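# Place circuit board in tester, latch lid, stow gripper

## Task

Using a gripper taken from the tool stand, move the circuit board out of the tray and set it flat inside the tester with its components facing up, both tester pins passing through the board's holes, and its white connector aimed at the lone black post (the reversed orientation counts as failure). Then shut the tester lid until it latches. Finally put every gripper you took back into an empty slot of the stand, release it, and move the arm away. A tool still locked to the arm is treated as part of the arm.

## Robot and tools

ROBOT. One six-joint arm with a tool changer at its wrist. Two grippers, grip50 and grip85, hang in a tool stand. Joint ranges (rad): shoulder pan -3.142 to 3.142, shoulder lift and wrists 1-3 -6.283 to 6.283, elbow 0.000 to 3.142. Load limits (N m): pan 306, lift 306, elbow 139, each wrist 50.2; a held object's weight adds load. Cameras: cam_high (504x504, pinhole) and cam_wrist (616x616, fisheye).

FRAMES. Scene frame: origin on the table surface beneath the arm base, +z up, +y to the left when facing along +x. The base may be tilted. end_effector_position is always the center of the changer's flat face, tool or not; the face's z axis points out, away from the arm. Tool points in mm, on face x, y, z axes from that center: grip50 grip point (0, -25, 180); grip85 grip point (0, 0, 173) when closed, 13 mm closer to the face when fully open. Both grippers close along face x.

execute_actions(actions). actions is a list of up to 15 actions, run in order; an empty list only reports state and images. Each action is a table of up to 15 rows, one row per 1/30 s control step; if fewer than 15, the last row repeats so each action lasts 0.5 s. Each row is one list of 14 numbers: x, y, z (metres, absolute target for the face center, scene frame), qw, qx, qy, qz (absolute target orientation, w first, scene frame), then lock, grip50_position, grip50_force_limit, grip50_speed, grip85_position, grip85_force_limit, grip85_speed, each of these seven in [-1, 1]. An action is rejected if its target lies over 0.6 m from the face position at that action's start along any face axis; if the first action fails this against the last reported state, or any action is malformed, nothing in the call runs. Repeat the wanted quaternion in every row rather than copying a possibly drifted reported one. Each step the commanded pose is clipped to within 100 mm and 16 degrees of the measured pose; position wins over orientation if both can't be met. After an action the arm stops at the last clipped pose, so long moves need further actions. Motion lags commands by about 0.17 s.

Tool numbers. lock: >0 locks the changer onto a plate resting against its face, <0 unlocks, 0 keeps the previous command; each takes about 1 s. Gripper numbers act only when tool_id names that gripper and it is ready. grip50_position: +1 open (50 mm), pads touch near -0.65, -1 closes until blocked. grip85_position: +1 open (85 mm), pads meet near -0.8, -1 closes until blocked. force_limit: -1 gives about 20 N per pad, +1 about 185 N (grip50) or 235 N (grip85); fast closing adds up to about 12 N, and very thin items may get less from grip85. speed: -1 about 20 mm/s, +1 about 150 mm/s.

move(target, speed, stop_force, blocking). target is one 14-number row as above: an absolute pose plus tool numbers (tool numbers sent at the start). The face follows a straight path there, turning the short way. speed 0.002 to 0.5 m/s (default 0.25; turning up to twice that in rad/s); path duration 0.5 to 10 s, cut at 10 s. It does not avoid obstacles and can overshoot speed near full extension. stop_force (13 to 80 N, optional, not in the first 0.2 s) ends the path when the wrist sensor feels that much extra push against the motion for 2 steps; the face then backs to its pose 2 steps earlier. Use it only with slow speed, not on turning moves, and omit it when moving away from a contact. blocking=false returns after 0.5 s (not allowed with stop_force); check with wait(0), and other commands are refused until it ends. The move line reports the ending (done, off_target, moving, held, fault, contact) and limits (paced = pose clipped, held = steps blocked), plus distance to target.

wait(seconds): 0 to 10, holds the last command. stop(): brakes a running move. zoom_image(camera, region): camera cam_high or cam_wrist, region [x0, y0, x1, y1] in pixels from the top-left, at most 504 by 504. finished_scene(scene): ends the current scene (give its number); irreversible.

RESULTS. State line: face pose and velocities (m/s, rad/s). "Hand target": where the controller is driving the face. "pose unreachable": the clearance check altered or blocked the command. Step readings list positions; HELD marks held-back steps. Wrist force/torque are in face axes; pressing on a surface reads as force pointing back into the arm; offset up to ~5.5 N, noise ~3.4 N, saturation ~100 N. Joint torques are noisy total drive outputs. Tool flags: tool_id (grip50, grip85, none), plate_near, locked, unlocked, in_stand, unlock_refused. object_status: 0 moving, 1 blocked while opening, 2 blocked while closing (good grip), 3 at target or pads met (may also occur with a thin object). Sending a new position (change of 0.01 or more) resets it to 0. position_measured: about 3 is open; grip50 width ≈ (250 - counts) x 0.202 mm; grip85 78≈60 mm, 130≈40 mm, 180≈20 mm, 230 pads meet.

TOOL HANDLING. To attach: bring the face flat onto the plate, centered within about 1 mm and aligned within about 1 degree, face -y toward the fork's open side. When plate_near is 1, lock +1 and wait for locked 1; the gripper then closes and reopens by itself (readings n/a until ready), so nothing should be between its fingers. To remove from the stand: lift 10 to 30 mm (about 20), slide at least 110 mm out toward face -y, then rise. To return: reverse that path; when in_stand is 1, hold still, lock -1, wait for unlocked 1. Unlocking elsewhere is refused. Slots are 180 mm apart; fork arms lie 40 to 70 mm either side along face x, front ends 45 mm toward the open side, tops 18 mm below a hung plate's face; stops are 10 mm tall. Changer is 63 mm wide; contact block extends 46 mm on -y, lock motor 58 mm on +y.

AVOID. The arm is stiff: commanding past a firm contact, or contact torque at a load limit, or any external force of 150 N, causes a 10 s fault stop. Motors warn at 70 °C and brake at 85 °C. Never drop items, slam, push hard, or knock anything off the table; loose objects may be nudged occasionally. Keep motion smooth and brief.

Each tool is called in YAML: its name, and indented under it one key for each argument.

## Session

execute_actions:
  actions: []

Scene clock: 0.00 s.
end_effector_position=(+0.7796, -0.2297, +0.2745) locked=0 unlocked=1 plate_near=0 in_stand=0 unlock_refused=0 tool_id=none grip50_position_measured=n/a grip50_object_status=n/a grip85_position_measured=n/a grip85_object_status=n/a end_effector_quat_wxyz=(+0.013, +0.583, +0.711, +0.392) end_effector_velocity=(+0.000, +0.000, +0.000) end_effector_angular_velocity=(-0.001, -0.001, +0.001)
Joint positions: [-0.687 -1.244  1.965 -2.339 -0.766 -0.853]
Joint velocities: [ 0.     0.    -0.     0.     0.    -0.002]
Joint torques (N m, as the arm reports them, + toward a larger angle): no reading
Motor temperatures (°C, as the motors report them): [28 25 28 33 35 28]
Wrist force (N, on the end effector, along its own x y z axes, offset not removed): no reading
Wrist torque (N m, same axes, about the end effector's origin, offset not removed): no reading
Hand target: +0.780, -0.230, +0.274; +0.013, +0.583, +0.711, +0.392

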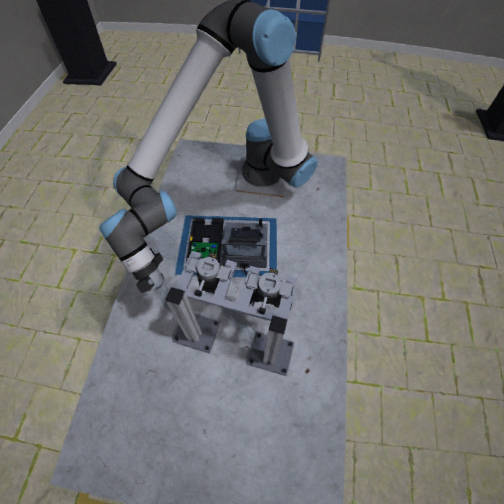

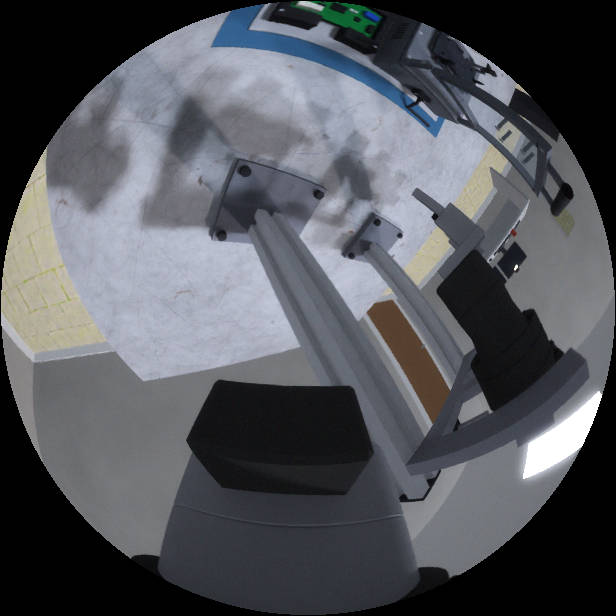

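zoom_image:
  camera: "cam_high"
  region: [150, 200, 320, 380]

zoom_image:
  camera: "cam_high"
  region: [170, 205, 290, 285]

Region (150, 200, 320, 380) of cam_high's 504x504 image, scaled by 2.800, with more detail than that image has.

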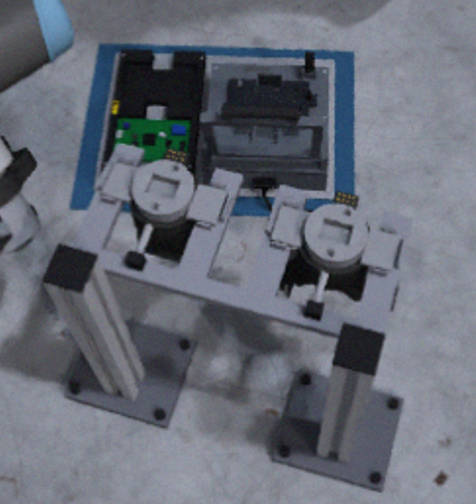

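Region (170, 205, 290, 285) of cam_high's 504x504 image, scaled by 4.200, with more detail than that image has.

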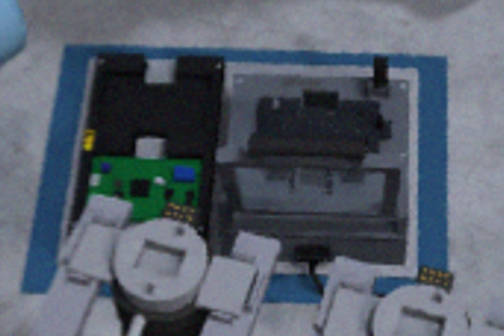

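move:
  target: [0.74,-0.27,0.5,0,0.7,0.7,0.14,0,1,0,0,1,0,0]

move:
  target: [0.72,-0.05,0.55,0,0.804,0.595,0,0,1,0,0,1,0,0]

Scene clock: 12.60 s.
end_effector_position=(+0.7400, -0.2700, +0.4996) locked=0 unlocked=1 plate_near=0 in_stand=0 unlock_refused=0 tool_id=none grip50_position_measured=n/a grip50_object_status=n/a grip85_position_measured=n/a grip85_object_status=n/a end_effector_quat_wxyz=(+0.000, +0.700, +0.700, +0.140) end_effector_velocity=(-0.001, -0.001, +0.003) end_effector_angular_velocity=(-0.004, +0.007, -0.002)
Joint positions: [-0.65  -1.455  1.684 -1.842 -1.293 -0.634]
Joint velocities: [ 0.001 -0.001 -0.006  0.01  -0.008  0.002]
Joint torques (N m, as the arm reports them, + toward a larger angle): [ 11.29 -88.78 -58.47  -2.    -0.69   3.71]
Motor temperatures (°C, as the motors report them): [28 25 28 33 35 28]
Wrist force (N, on the end effector, along its own x y z axes, offset not removed): [0.0 0.1 -2.1]
Wrist torque (N m, same axes, about the end effector's origin, offset not removed): [0.03 -0.32 -0.12]
Hand target: +0.740, -0.270, +0.500; +0.000, +0.700, +0.700, +0.140
Off the commanded pose: 0.000 m, 0 deg.
move: done

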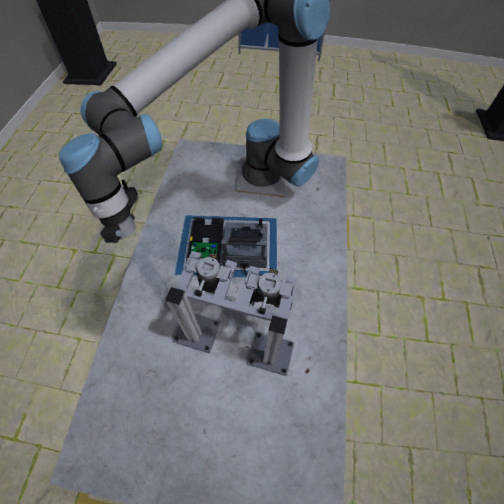

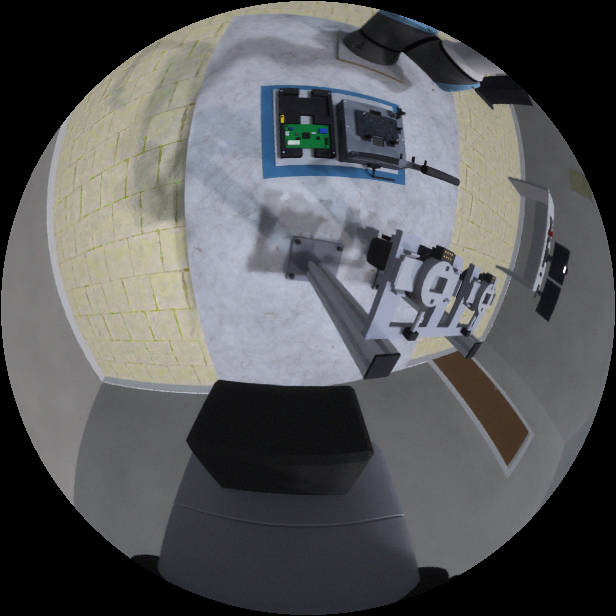

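Scene clock: 14.17 s.
end_effector_position=(+0.7200, -0.0506, +0.5500) locked=0 unlocked=1 plate_near=0 in_stand=0 unlock_refused=0 tool_id=none grip50_position_measured=n/a grip50_object_status=n/a grip85_position_measured=n/a grip85_object_status=n/a end_effector_quat_wxyz=(+0.000, +0.804, +0.595, +0.000) end_effector_velocity=(+0.000, +0.003, +0.000) end_effector_angular_velocity=(-0.002, +0.005, -0.005)
Joint positions: [-0.323 -1.549  1.673 -1.696 -1.572 -0.017]
Joint velocities: [ 0.004  0.001 -0.003  0.005 -0.003  0.009]
Joint torques (N m, as the arm reports them, + toward a larger angle): [  7.87 -44.59 -55.7   -1.39  -2.05   4.4 ]
Motor temperatures (°C, as the motors report them): [28 25 28 33 35 28]
Wrist force (N, on the end effector, along its own x y z axes, offset not removed): [-0.7 -0.4 -1.4]
Wrist torque (N m, same axes, about the end effector's origin, offset not removed): [0.05 -0.18 -0.19]
Hand target: +0.720, -0.050, +0.550; +0.000, +0.804, +0.595, -0.000
Off the commanded pose: 0.001 m, 0 deg.
move: done

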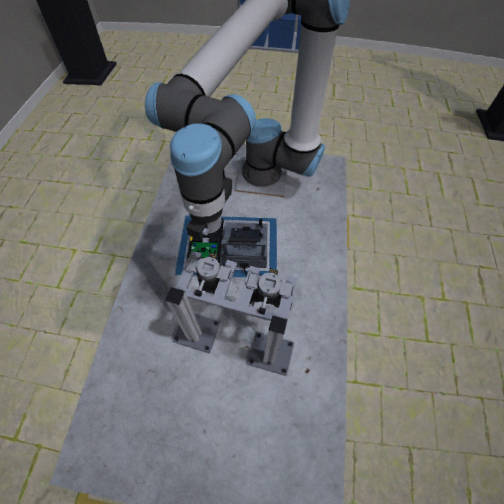

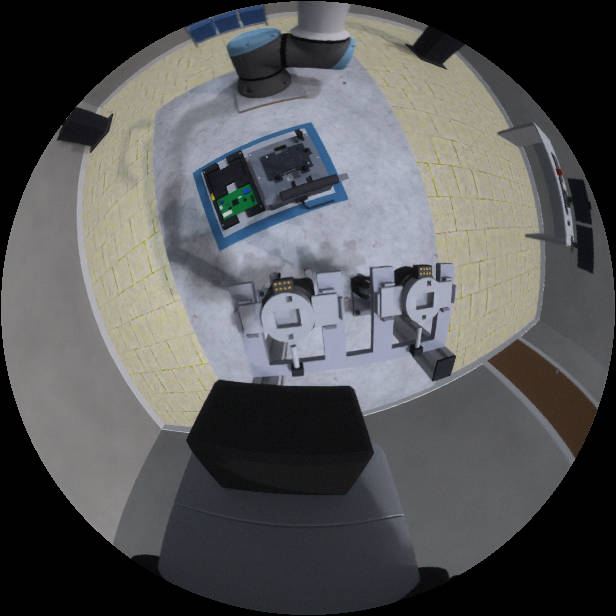

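zoom_image:
  camera: "cam_wrist"
  region: [220, 250, 470, 390]

zoom_image:
  camera: "cam_wrist"
  region: [185, 115, 365, 255]

Region (220, 250, 470, 390) of cam_wrist's 616x616 image, scaled by 2.016, with more detail than that image has; it fills the top 282 rows of this view, and the rest is white.

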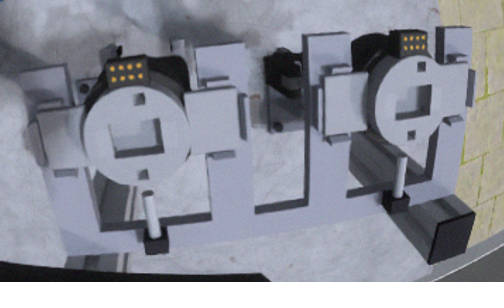

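Region (185, 115, 365, 255) of cam_wrist's 616x616 image, scaled by 2.800, with more detail than that image has.

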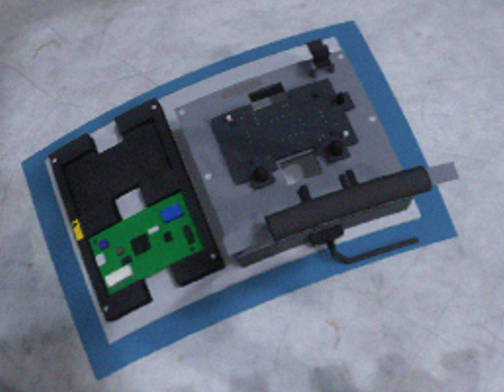

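zoom_image:
  camera: "cam_high"
  region: [170, 245, 310, 335]

move:
  target: [0.55,0.0,0.40,0,0.7071,0.7071,0,0,1,0,0,1,0,0]

Region (170, 245, 310, 335) of cam_high's 504x504 image, scaled by 3.600, with more detail than that image has; it fills the top 324 rows of this view, and the rest is white.

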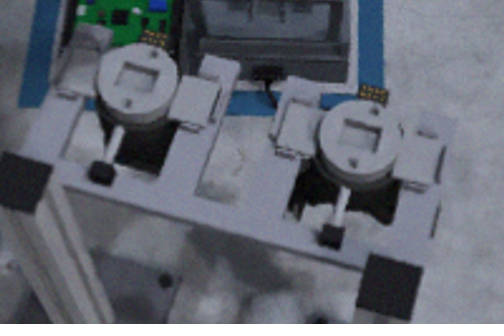

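Scene clock: 32.60 s.
end_effector_position=(+0.5502, +0.0001, +0.4001) locked=0 unlocked=1 plate_near=0 in_stand=0 unlock_refused=0 tool_id=none grip50_position_measured=n/a grip50_object_status=n/a grip85_position_measured=n/a grip85_object_status=n/a end_effector_quat_wxyz=(-0.000, +0.707, +0.707, -0.000) end_effector_velocity=(-0.002, +0.000, -0.002) end_effector_angular_velocity=(+0.000, -0.001, +0.002)
Joint positions: [-0.331 -1.786  2.156 -1.941 -1.572 -0.321]
Joint velocities: [-0.001 -0.003  0.005 -0.003  0.    -0.003]
Joint torques (N m, as the arm reports them, + toward a larger angle): [-11.8  -52.67 -41.23  -8.9    1.3   -2.83]
Motor temperatures (°C, as the motors report them): [28 25 28 33 35 28]
Wrist force (N, on the end effector, along its own x y z axes, offset not removed): [-1.7 1.0 -0.9]
Wrist torque (N m, same axes, about the end effector's origin, offset not removed): [0.09 -0.17 -0.07]
Hand target: +0.550, +0.000, +0.400; -0.000, +0.707, +0.707, +0.000
Off the commanded pose: 0.000 m, 0 deg.
move: done

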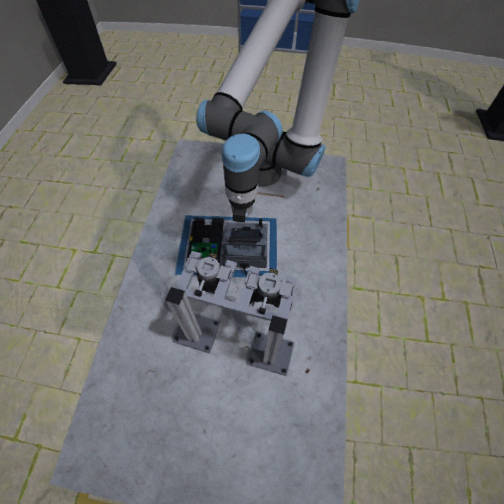

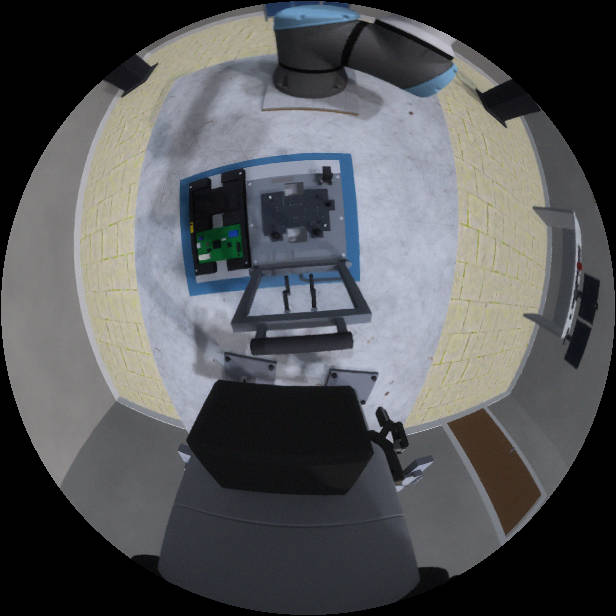

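zoom_image:
  camera: "cam_wrist"
  region: [175, 145, 375, 305]

move:
  target: [0.55,0.0,0.60,0,0.7071,0.7071,0,0,1,0,0,1,0,0]

zoom_image:
  camera: "cam_wrist"
  region: [175, 145, 375, 305]

Region (175, 145, 375, 305) of cam_wrist's 616x616 image, scaled by 2.520, with more detail than that image has; it fills the top 403 rows of this view, and the rest is white.

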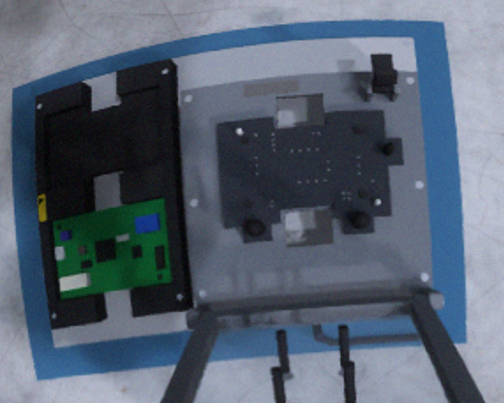

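Scene clock: 40.07 s.
end_effector_position=(+0.5501, +0.0000, +0.5996) locked=0 unlocked=1 plate_near=0 in_stand=0 unlock_refused=0 tool_id=none grip50_position_measured=n/a grip50_object_status=n/a grip85_position_measured=n/a grip85_object_status=n/a end_effector_quat_wxyz=(+0.000, +0.707, +0.707, +0.000) end_effector_velocity=(+0.000, +0.001, +0.003) end_effector_angular_velocity=(+0.000, -0.000, +0.001)
Joint positions: [-0.331 -1.851  1.847 -1.567 -1.572 -0.321]
Joint velocities: [ 0.002  0.001 -0.006  0.005  0.     0.001]
Joint torques (N m, as the arm reports them, + toward a larger angle): [ -2.55 -11.06 -61.18  -1.7   -0.86  -3.42]
Motor temperatures (°C, as the motors report them): [28 25 28 33 35 28]
Wrist force (N, on the end effector, along its own x y z axes, offset not removed): [0.9 -0.4 0.9]
Wrist torque (N m, same axes, about the end effector's origin, offset not removed): [-0.06 -0.30 -0.09]
Hand target: +0.550, -0.000, +0.600; +0.000, +0.707, +0.707, +0.000
Off the commanded pose: 0.000 m, 0 deg.
move: done

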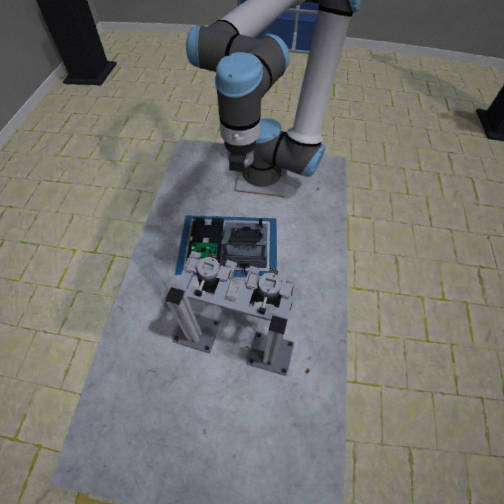

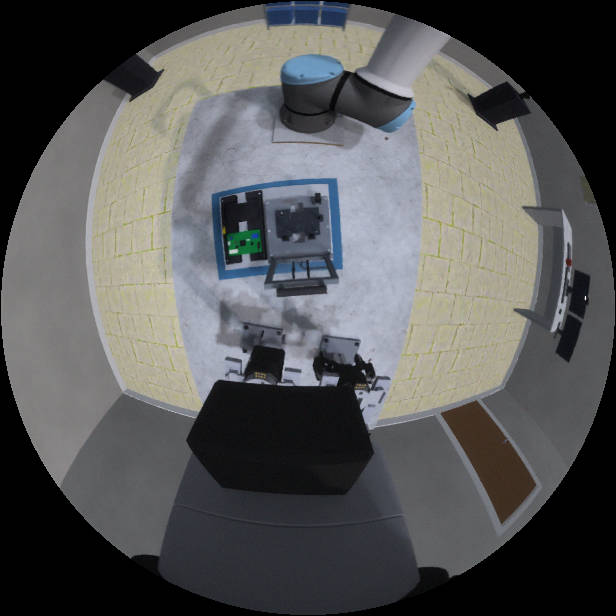

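Region (175, 145, 375, 305) of cam_wrist's 616x616 image, scaled by 2.520, with more detail than that image has; it fills the top 403 rows of this view, and the rest is white.

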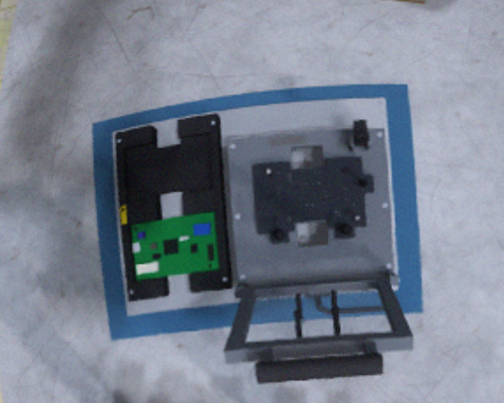

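move:
  target: [0.767,0.179,0.48,0,0.0785,0.9969,0,0,1,0,0,1,0,0]
  speed: 0.4

zoom_image:
  camera: "cam_wrist"
  region: [206, 140, 406, 340]

move:
  target: [0.832,0.090,0.48,0,0.7604,0.6494,0,0,1,0,0,1,0,0]
  speed: 0.4

zoom_image:
  camera: "cam_wrist"
  region: [206, 140, 406, 340]

Scene clock: 73.87 s.
end_effector_position=(+0.7668, +0.1785, +0.4803) locked=0 unlocked=1 plate_near=0 in_stand=0 unlock_refused=0 tool_id=none grip50_position_measured=n/a grip50_object_status=n/a grip85_position_measured=n/a grip85_object_status=n/a end_effector_quat_wxyz=(+0.000, +0.079, +0.997, -0.000) end_effector_velocity=(+0.002, +0.002, -0.001) end_effector_angular_velocity=(+0.000, +0.000, +0.010)
Joint positions: [-0.004 -1.419  1.656 -1.807 -1.572 -1.406]
Joint velocities: [ 0.002  0.004 -0.003 -0.001  0.    -0.008]
Joint torques (N m, as the arm reports them, + toward a larger angle): [  9.87 -49.81 -59.44  -9.17   1.47  -3.12]
Motor temperatures (°C, as the motors report them): [28 25 29 33 35 28]
Wrist force (N, on the end effector, along its own x y z axes, offset not removed): [-0.1 -1.2 -2.6]
Wrist torque (N m, same axes, about the end effector's origin, offset not removed): [-0.11 -0.26 -0.22]
Hand target: +0.767, +0.179, +0.480; +0.000, +0.079, +0.997, -0.000
Off the commanded pose: 0.001 m, 0 deg.
move: done

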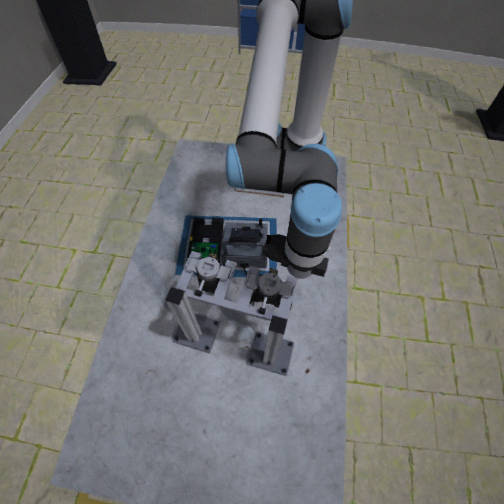

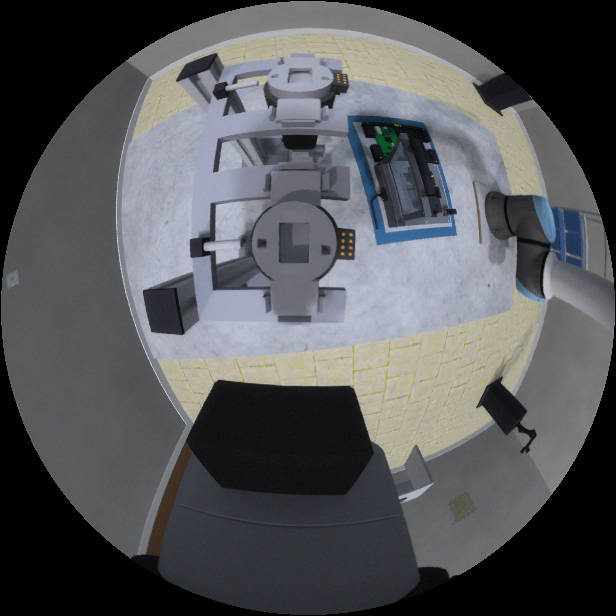

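Region (206, 140, 406, 340) of cam_wrist's 616x616 image, scaled by 2.520, with more detail than that image has.

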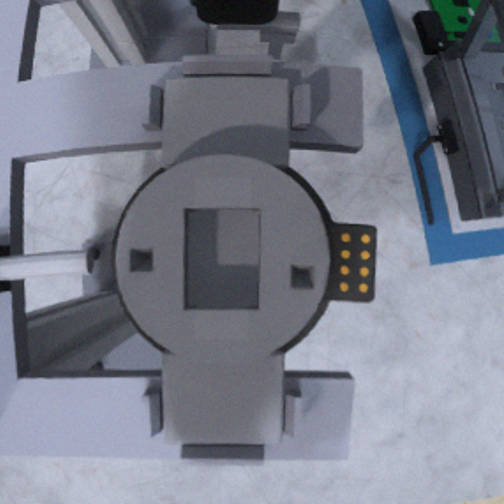

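Scene clock: 76.47 s.
end_effector_position=(+0.8319, +0.0901, +0.4800) locked=0 unlocked=1 plate_near=0 in_stand=0 unlock_refused=0 tool_id=none grip50_position_measured=n/a grip50_object_status=n/a grip85_position_measured=n/a grip85_object_status=n/a end_effector_quat_wxyz=(-0.000, +0.760, +0.650, +0.000) end_effector_velocity=(+0.001, -0.002, +0.001) end_effector_angular_velocity=(-0.001, -0.001, -0.016)
Joint positions: [-0.112 -1.339  1.558 -1.79  -1.572  0.054]
Joint velocities: [-0.002 -0.    -0.001  0.    -0.001  0.013]
Joint torques (N m, as the arm reports them, + toward a larger angle): [-12.36 -58.85 -58.09  -1.78  -2.33   3.42]
Motor temperatures (°C, as the motors report them): [28 25 29 33 35 28]
Wrist force (N, on the end effector, along its own x y z axes, offset not removed): [0.0 0.0 -1.5]
Wrist torque (N m, same axes, about the end effector's origin, offset not removed): [0.02 -0.27 -0.17]
Hand target: +0.832, +0.090, +0.480; -0.000, +0.760, +0.649, +0.000
Off the commanded pose: 0.000 m, 0 deg.
move: done

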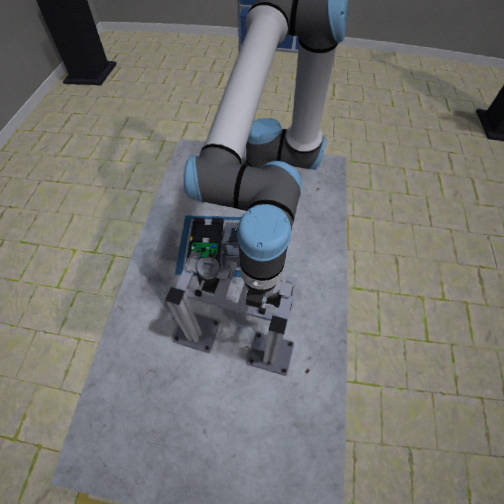

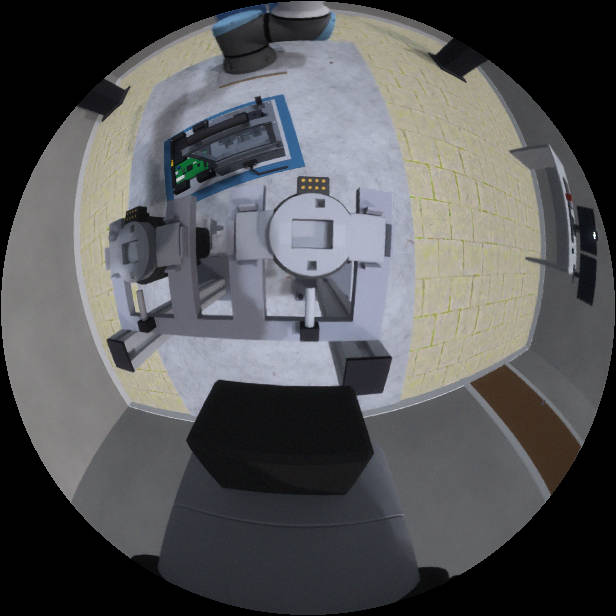

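Region (206, 140, 406, 340) of cam_wrist's 616x616 image, scaled by 2.520, with more detail than that image has.

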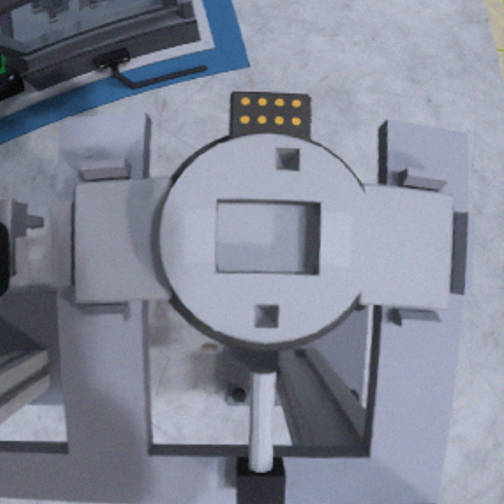

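move:
  target: [0.7603,0.111,0.375,0,0.766,0.6428,0,0,1,0,0,1,0,0]

move:
  target: [0.7603,0.111,0.335,0,0.766,0.6428,0,0,1,0,0,1,0,0]
  speed: 0.008
  stop_force: 15

Scene clock: 90.53 s.
end_effector_position=(+0.7604, +0.1110, +0.3753) locked=0 unlocked=1 plate_near=0 in_stand=0 unlock_refused=0 tool_id=none grip50_position_measured=n/a grip50_object_status=n/a grip85_position_measured=n/a grip85_object_status=n/a end_effector_quat_wxyz=(+0.000, +0.766, +0.643, -0.000) end_effector_velocity=(-0.002, +0.000, -0.002) end_effector_angular_velocity=(-0.000, -0.001, -0.001)
Joint positions: [-0.094 -1.393  1.819 -1.997 -1.572  0.091]
Joint velocities: [ 0.    -0.001  0.006 -0.006 -0.     0.002]
Joint torques (N m, as the arm reports them, + toward a larger angle): [ 11.71 -90.49 -39.32  -9.48   0.66   3.91]
Motor temperatures (°C, as the motors report them): [28 25 29 33 35 28]
Wrist force (N, on the end effector, along its own x y z axes, offset not removed): [0.2 -4.5 -0.2]
Wrist torque (N m, same axes, about the end effector's origin, offset not removed): [-0.26 -0.26 -0.14]
Hand target: +0.760, +0.111, +0.375; +0.000, +0.766, +0.643, -0.000
Off the commanded pose: 0.000 m, 0 deg.
move: done

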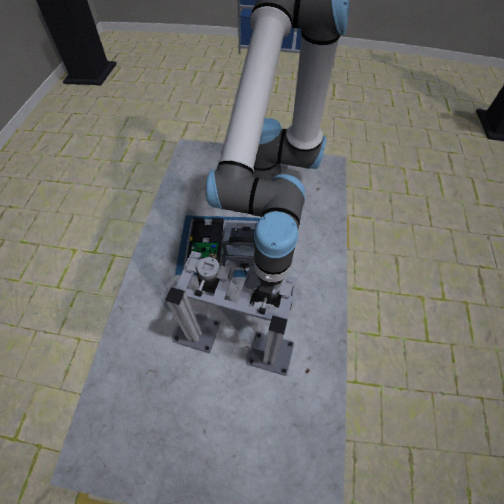

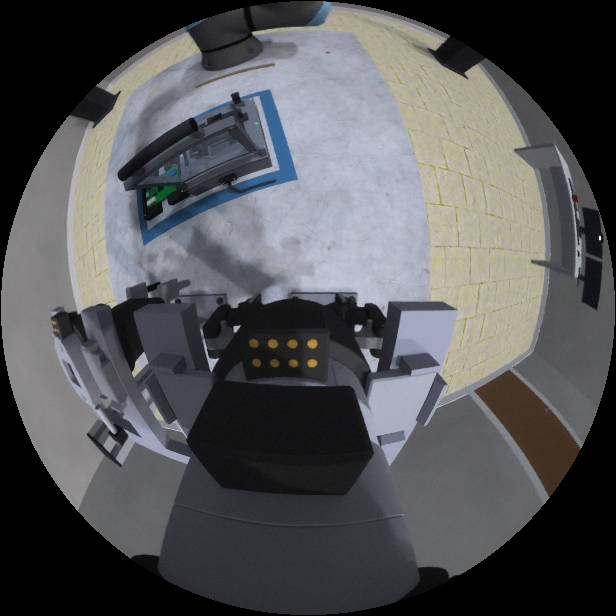

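Scene clock: 92.53 s.
end_effector_position=(+0.7604, +0.1110, +0.3624) locked=0 unlocked=1 plate_near=0 in_stand=1 unlock_refused=0 tool_id=none grip50_position_measured=n/a grip50_object_status=n/a grip85_position_measured=n/a grip85_object_status=n/a end_effector_quat_wxyz=(+0.000, +0.766, +0.643, -0.000) end_effector_velocity=(-0.000, -0.001, +0.001) end_effector_angular_velocity=(+0.000, +0.003, -0.001)
Joint positions: [-0.094 -1.384  1.833 -2.02  -1.572  0.091]
Joint velocities: [-0.001 -0.    -0.002  0.006  0.    -0.   ]
Joint torques (N m, as the arm reports them, + toward a larger angle): [  2.8  -50.8  -40.04  -2.57   0.56  -0.95]
Motor temperatures (°C, as the motors report them): [28 25 29 33 35 28]
Wrist force (N, on the end effector, along its own x y z axes, offset not removed): [-11.0 -29.9 -44.8]
Wrist torque (N m, same axes, about the end effector's origin, offset not removed): [0.37 -0.02 -1.63]
Hand target: +0.760, +0.111, +0.363; +0.000, +0.766, +0.643, -0.000
Off the commanded pose: 0.027 m, 0 deg.
move: contact

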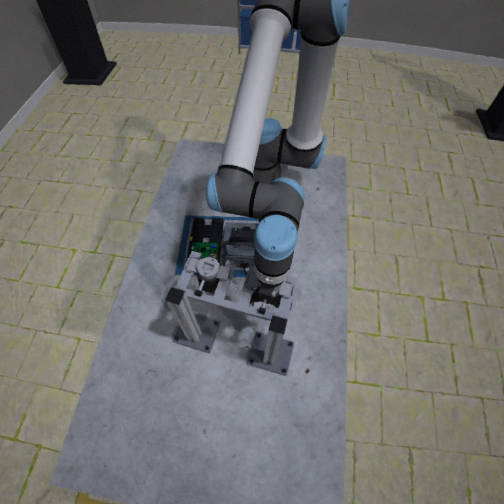

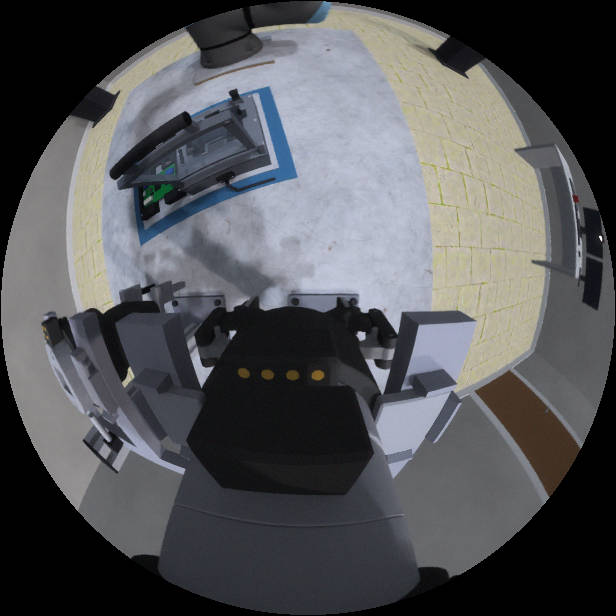

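move:
  target: [0.7593,0.1109,0.366,0,0.7593,0.6508,0,0,1,0,0,1,0,0]
  speed: 0.02

move:
  target: [0.7593,0.1109,0.345,0,0.7593,0.6508,0,0,1,0,0,1,0,0]
  speed: 0.004
  stop_force: 15

Scene clock: 98.00 s.
end_effector_position=(+0.7594, +0.1109, +0.3658) locked=0 unlocked=1 plate_near=0 in_stand=0 unlock_refused=0 tool_id=none grip50_position_measured=n/a grip50_object_status=n/a grip85_position_measured=n/a grip85_object_status=n/a end_effector_quat_wxyz=(+0.000, +0.760, +0.650, -0.000) end_effector_velocity=(-0.000, -0.001, +0.001) end_effector_angular_velocity=(+0.000, +0.000, +0.009)
Joint positions: [-0.094 -1.388  1.831 -2.014 -1.572  0.072]
Joint velocities: [-0.001 -0.001 -0.001  0.002  0.    -0.01 ]
Joint torques (N m, as the arm reports them, + toward a larger angle): [-11.36 -92.46 -55.65  -2.2    1.22  -3.27]
Motor temperatures (°C, as the motors report them): [28 25 29 33 35 28]
Wrist force (N, on the end effector, along its own x y z axes, offset not removed): [-1.1 -3.0 -0.9]
Wrist torque (N m, same axes, about the end effector's origin, offset not removed): [-0.17 -0.08 -0.14]
Hand target: +0.759, +0.111, +0.366; +0.000, +0.759, +0.651, +0.000
Off the commanded pose: 0.000 m, 0 deg.
move: done

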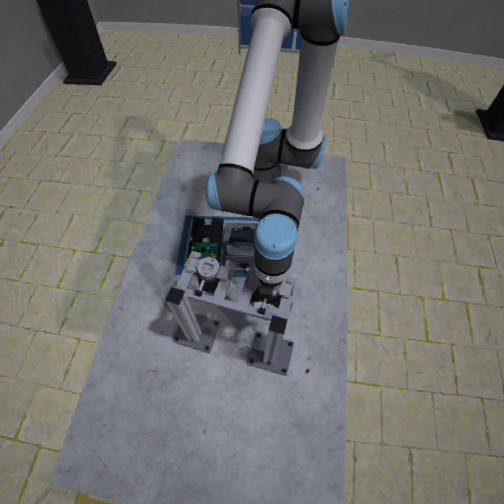

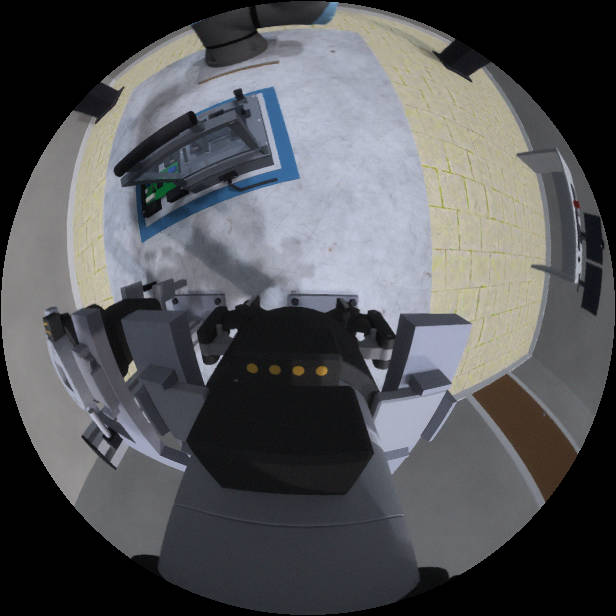

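Scene clock: 99.67 s.
end_effector_position=(+0.7594, +0.1109, +0.3606) locked=0 unlocked=1 plate_near=1 in_stand=1 unlock_refused=0 tool_id=none grip50_position_measured=n/a grip50_object_status=n/a grip85_position_measured=n/a grip85_object_status=n/a end_effector_quat_wxyz=(+0.000, +0.760, +0.650, +0.000) end_effector_velocity=(-0.000, +0.000, -0.001) end_effector_angular_velocity=(+0.000, +0.004, +0.000)
Joint positions: [-0.094 -1.384  1.837 -2.023 -1.572  0.071]
Joint velocities: [ 0.     0.001 -0.001  0.004 -0.    -0.   ]
Joint torques (N m, as the arm reports them, + toward a larger angle): [-10.73 -66.82 -35.78   3.45   0.68  -0.97]
Motor temperatures (°C, as the motors report them): [28 25 29 33 35 28]
Wrist force (N, on the end effector, along its own x y z axes, offset not removed): [0.1 7.9 -23.2]
Wrist torque (N m, same axes, about the end effector's origin, offset not removed): [-0.45 -0.26 -0.94]
Hand target: +0.759, +0.111, +0.361; +0.000, +0.760, +0.650, +0.000
Off the commanded pose: 0.016 m, 0 deg.
move: contact

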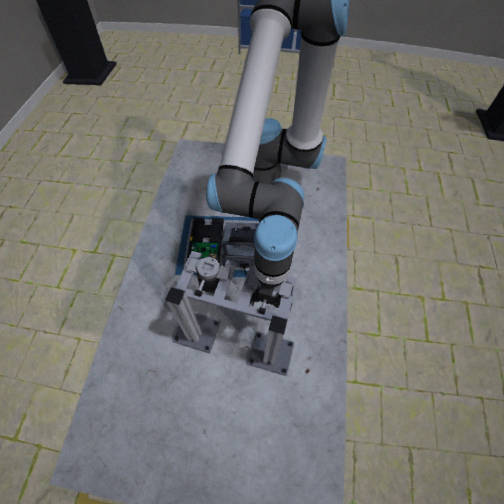

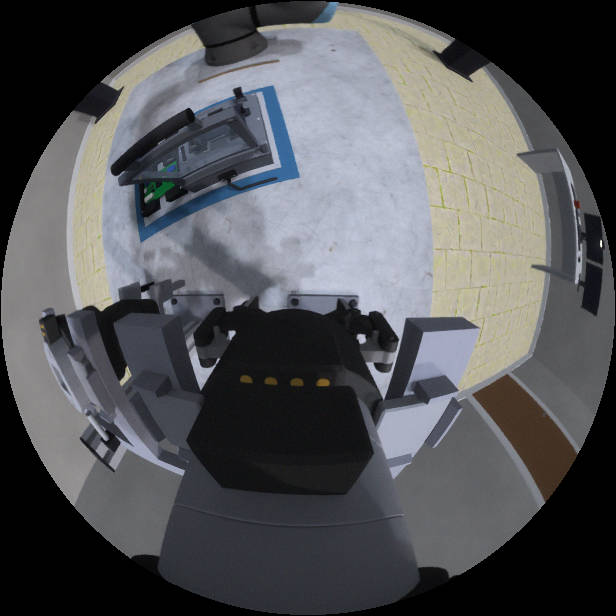

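execute_actions:
  actions:
    - [[0.7595,0.1109,0.3606,0,0.7564,0.6541,0,1,1,0,0,1,0,0]]
    - [[0.7595,0.1109,0.3606,0,0.7564,0.6541,0,1,1,0,0,1,0,0]]
    - [[0.7595,0.1109,0.3606,0,0.7564,0.6541,0,1,1,0,0,1,0,0]]

Scene clock: 104.07 s.
end_effector_position=(+0.7595, +0.1109, +0.3606) locked=1 unlocked=0 plate_near=1 in_stand=1 unlock_refused=0 tool_id=grip85 grip50_position_measured=n/a grip50_object_status=n/a grip85_position_measured=n/a grip85_object_status=n/a end_effector_quat_wxyz=(+0.000, +0.756, +0.654, +0.000) end_effector_velocity=(+0.000, -0.000, -0.001) end_effector_angular_velocity=(+0.000, +0.001, -0.002)
Joint positions: [-0.094 -1.384  1.836 -2.023 -1.572  0.062]
Joint velocities: [-0.     0.001 -0.     0.     0.     0.001]
Joint torques (N m, as the arm reports them, + toward a larger angle): [ -4.71 -40.19 -30.05  -1.92   0.72  -3.21]
Motor temperatures (°C, as the motors report them): [28 25 29 33 35 28]
Wrist force (N, on the end effector, along its own x y z axes, offset not removed): [-1.1 -5.0 -30.9]
Wrist torque (N m, same axes, about the end effector's origin, offset not removed): [0.14 -2.01 0.23]
Hand target: +0.759, +0.111, +0.361; +0.000, +0.756, +0.654, +0.000
Off the commanded pose: 0.000 m, 0 deg.
Step readings (end_effector_position; steps 1 to 15: 1st action; 16 to 30: 2nd action; 31 to 45: 3rd action):
0: (+0.7594, +0.1109, +0.3610)
1: (+0.7594, +0.1109, +0.3610)
2: (+0.7594, +0.1109, +0.3610)
4: (+0.7594, +0.1109, +0.3609)
8: (+0.7595, +0.1109, +0.3608)
15: (+0.7595, +0.1109, +0.3607)
16: (+0.7595, +0.1109, +0.3607)
17: (+0.7595, +0.1109, +0.3607)
19: (+0.7595, +0.1109, +0.3607)
23: (+0.7595, +0.1109, +0.3607)
30: (+0.7595, +0.1109, +0.3607)
31: (+0.7595, +0.1109, +0.3607)
32: (+0.7595, +0.1109, +0.3607)
34: (+0.7595, +0.1109, +0.3607)
38: (+0.7595, +0.1109, +0.3607)
45: end_effector_position above

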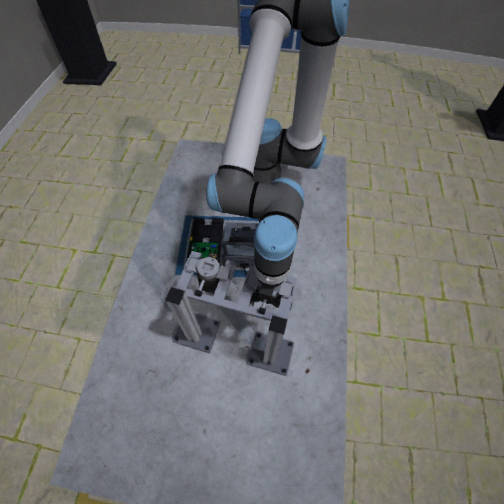

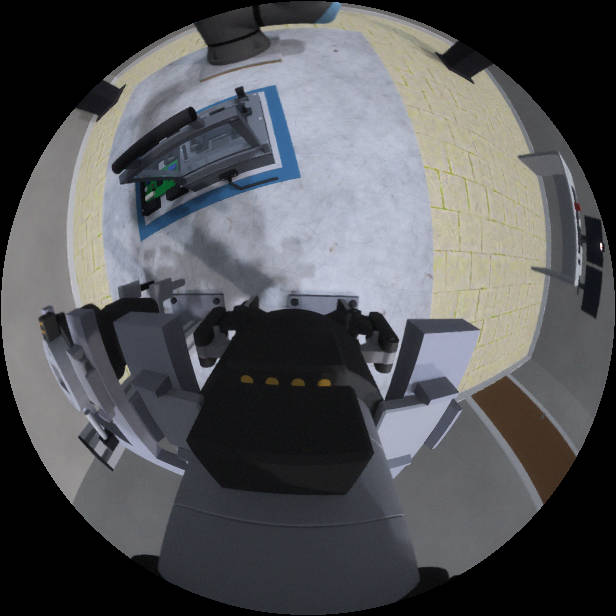

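move:
  target: [0.7595,0.1109,0.381,0,0.7564,0.6541,0,0,1,0,0,1,0,0]
  speed: 0.05

move:
  target: [0.6477,0.1272,0.381,0,0.7564,0.6541,0,0,1,0,0,1,0,0]
  speed: 0.12

move:
  target: [0.6477,0.1272,0.49,0,0.7564,0.6541,0,0,1,0,0,1,0,0]

Scene clock: 114.03 s.
end_effector_position=(+0.7595, +0.1108, +0.3807) locked=1 unlocked=0 plate_near=1 in_stand=0 unlock_refused=0 tool_id=grip85 grip50_position_measured=n/a grip50_object_status=n/a grip85_position_measured=3 grip85_object_status=3 end_effector_quat_wxyz=(+0.000, +0.756, +0.654, +0.000) end_effector_velocity=(+0.000, +0.001, +0.003) end_effector_angular_velocity=(-0.000, -0.001, +0.002)
Joint positions: [-0.094 -1.398  1.815 -1.987 -1.572  0.062]
Joint velocities: [ 0.001 -0.001 -0.003  0.004  0.    -0.001]
Joint torques (N m, as the arm reports them, + toward a larger angle): [  3.57 -99.44 -65.29  -3.64   1.33   4.06]
Motor temperatures (°C, as the motors report them): [28 25 29 33 35 28]
Wrist force (N, on the end effector, along its own x y z axes, offset not removed): [3.4 -3.8 -1.0]
Wrist torque (N m, same axes, about the end effector's origin, offset not removed): [-0.21 -0.54 -0.14]
Hand target: +0.760, +0.111, +0.381; +0.000, +0.756, +0.654, +0.000
Off the commanded pose: 0.000 m, 0 deg.
move: done

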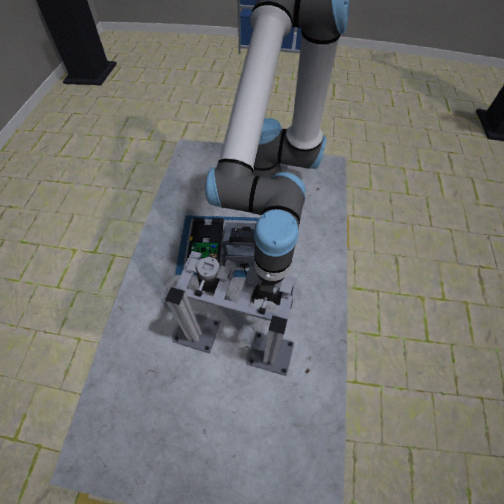

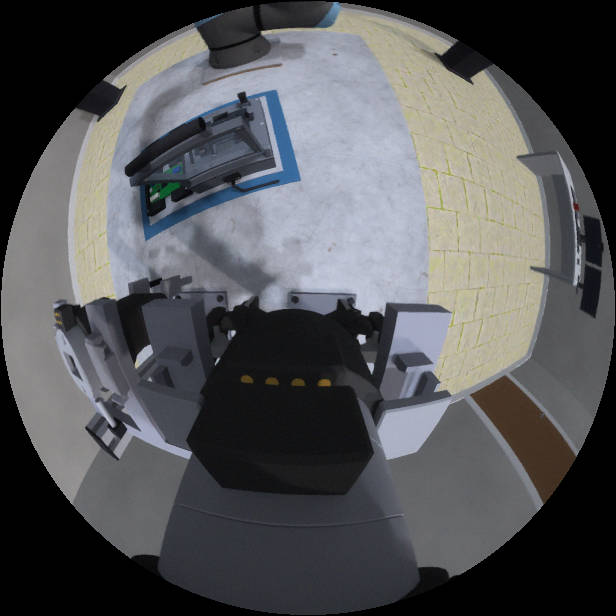

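Scene clock: 115.53 s.
end_effector_position=(+0.6480, +0.1272, +0.3809) locked=1 unlocked=0 plate_near=1 in_stand=0 unlock_refused=0 tool_id=grip85 grip50_position_measured=n/a grip50_object_status=n/a grip85_position_measured=3 grip85_object_status=3 end_effector_quat_wxyz=(+0.000, +0.756, +0.654, +0.000) end_effector_velocity=(-0.003, +0.000, +0.000) end_effector_angular_velocity=(-0.000, +0.000, -0.000)
Joint positions: [-0.083 -1.573  2.007 -2.004 -1.572  0.073]
Joint velocities: [ 0.    -0.004  0.004  0.001 -0.     0.   ]
Joint torques (N m, as the arm reports them, + toward a larger angle): [ 10.67 -83.22 -45.31  -3.75  -2.36   3.63]
Motor temperatures (°C, as the motors report them): [28 25 29 33 35 28]
Wrist force (N, on the end effector, along its own x y z axes, offset not removed): [-1.4 -0.7 -3.6]
Wrist torque (N m, same axes, about the end effector's origin, offset not removed): [-0.07 -0.15 -0.04]
Hand target: +0.648, +0.127, +0.381; +0.000, +0.756, +0.654, -0.000
Off the commanded pose: 0.000 m, 0 deg.
move: done

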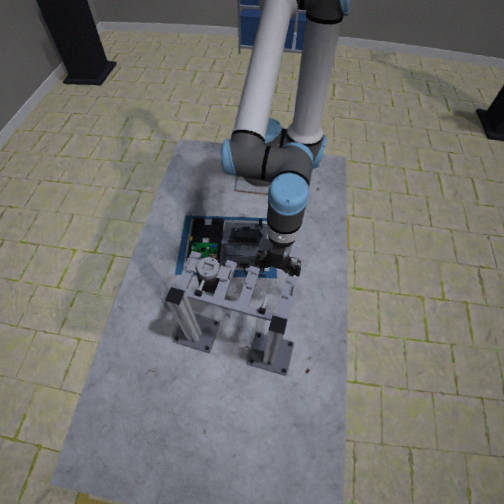

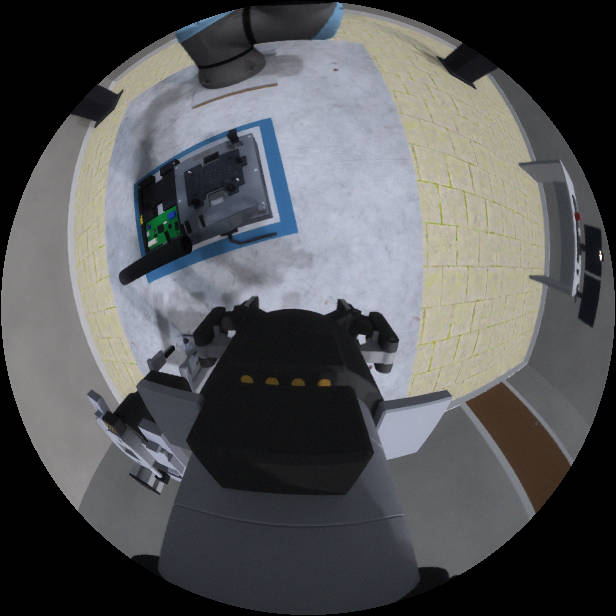

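Scene clock: 116.63 s.
end_effector_position=(+0.6477, +0.1273, +0.4896) locked=1 unlocked=0 plate_near=1 in_stand=0 unlock_refused=0 tool_id=grip85 grip50_position_measured=n/a grip50_object_status=n/a grip85_position_measured=3 grip85_object_status=3 end_effector_quat_wxyz=(+0.000, +0.756, +0.654, +0.000) end_effector_velocity=(-0.000, +0.001, +0.002) end_effector_angular_velocity=(+0.000, +0.001, +0.001)
Joint positions: [-0.083 -1.635  1.865 -1.801 -1.572  0.073]
Joint velocities: [ 0.001 -0.001 -0.004  0.006  0.    -0.   ]
Joint torques (N m, as the arm reports them, + toward a larger angle): [ -5.63 -77.94 -64.56  -3.61   0.1   -1.11]
Motor temperatures (°C, as the motors report them): [28 25 29 33 35 28]
Wrist force (N, on the end effector, along its own x y z axes, offset not removed): [-1.7 -0.4 -0.8]
Wrist torque (N m, same axes, about the end effector's origin, offset not removed): [-0.02 -0.19 -0.12]
Hand target: +0.648, +0.127, +0.490; +0.000, +0.756, +0.654, +0.000
Off the commanded pose: 0.000 m, 0 deg.
move: done

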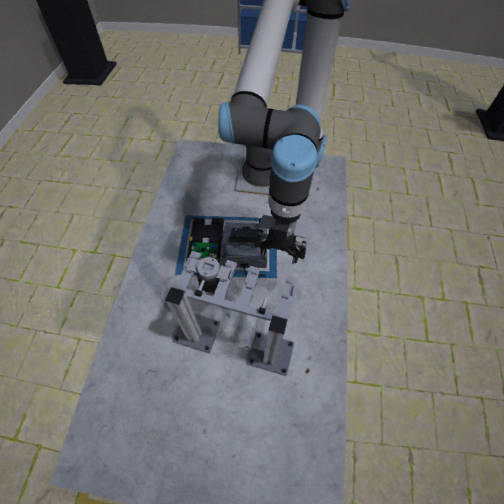

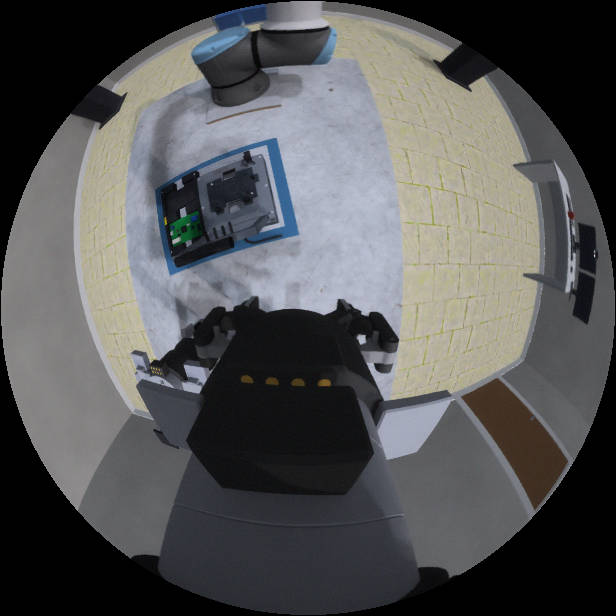

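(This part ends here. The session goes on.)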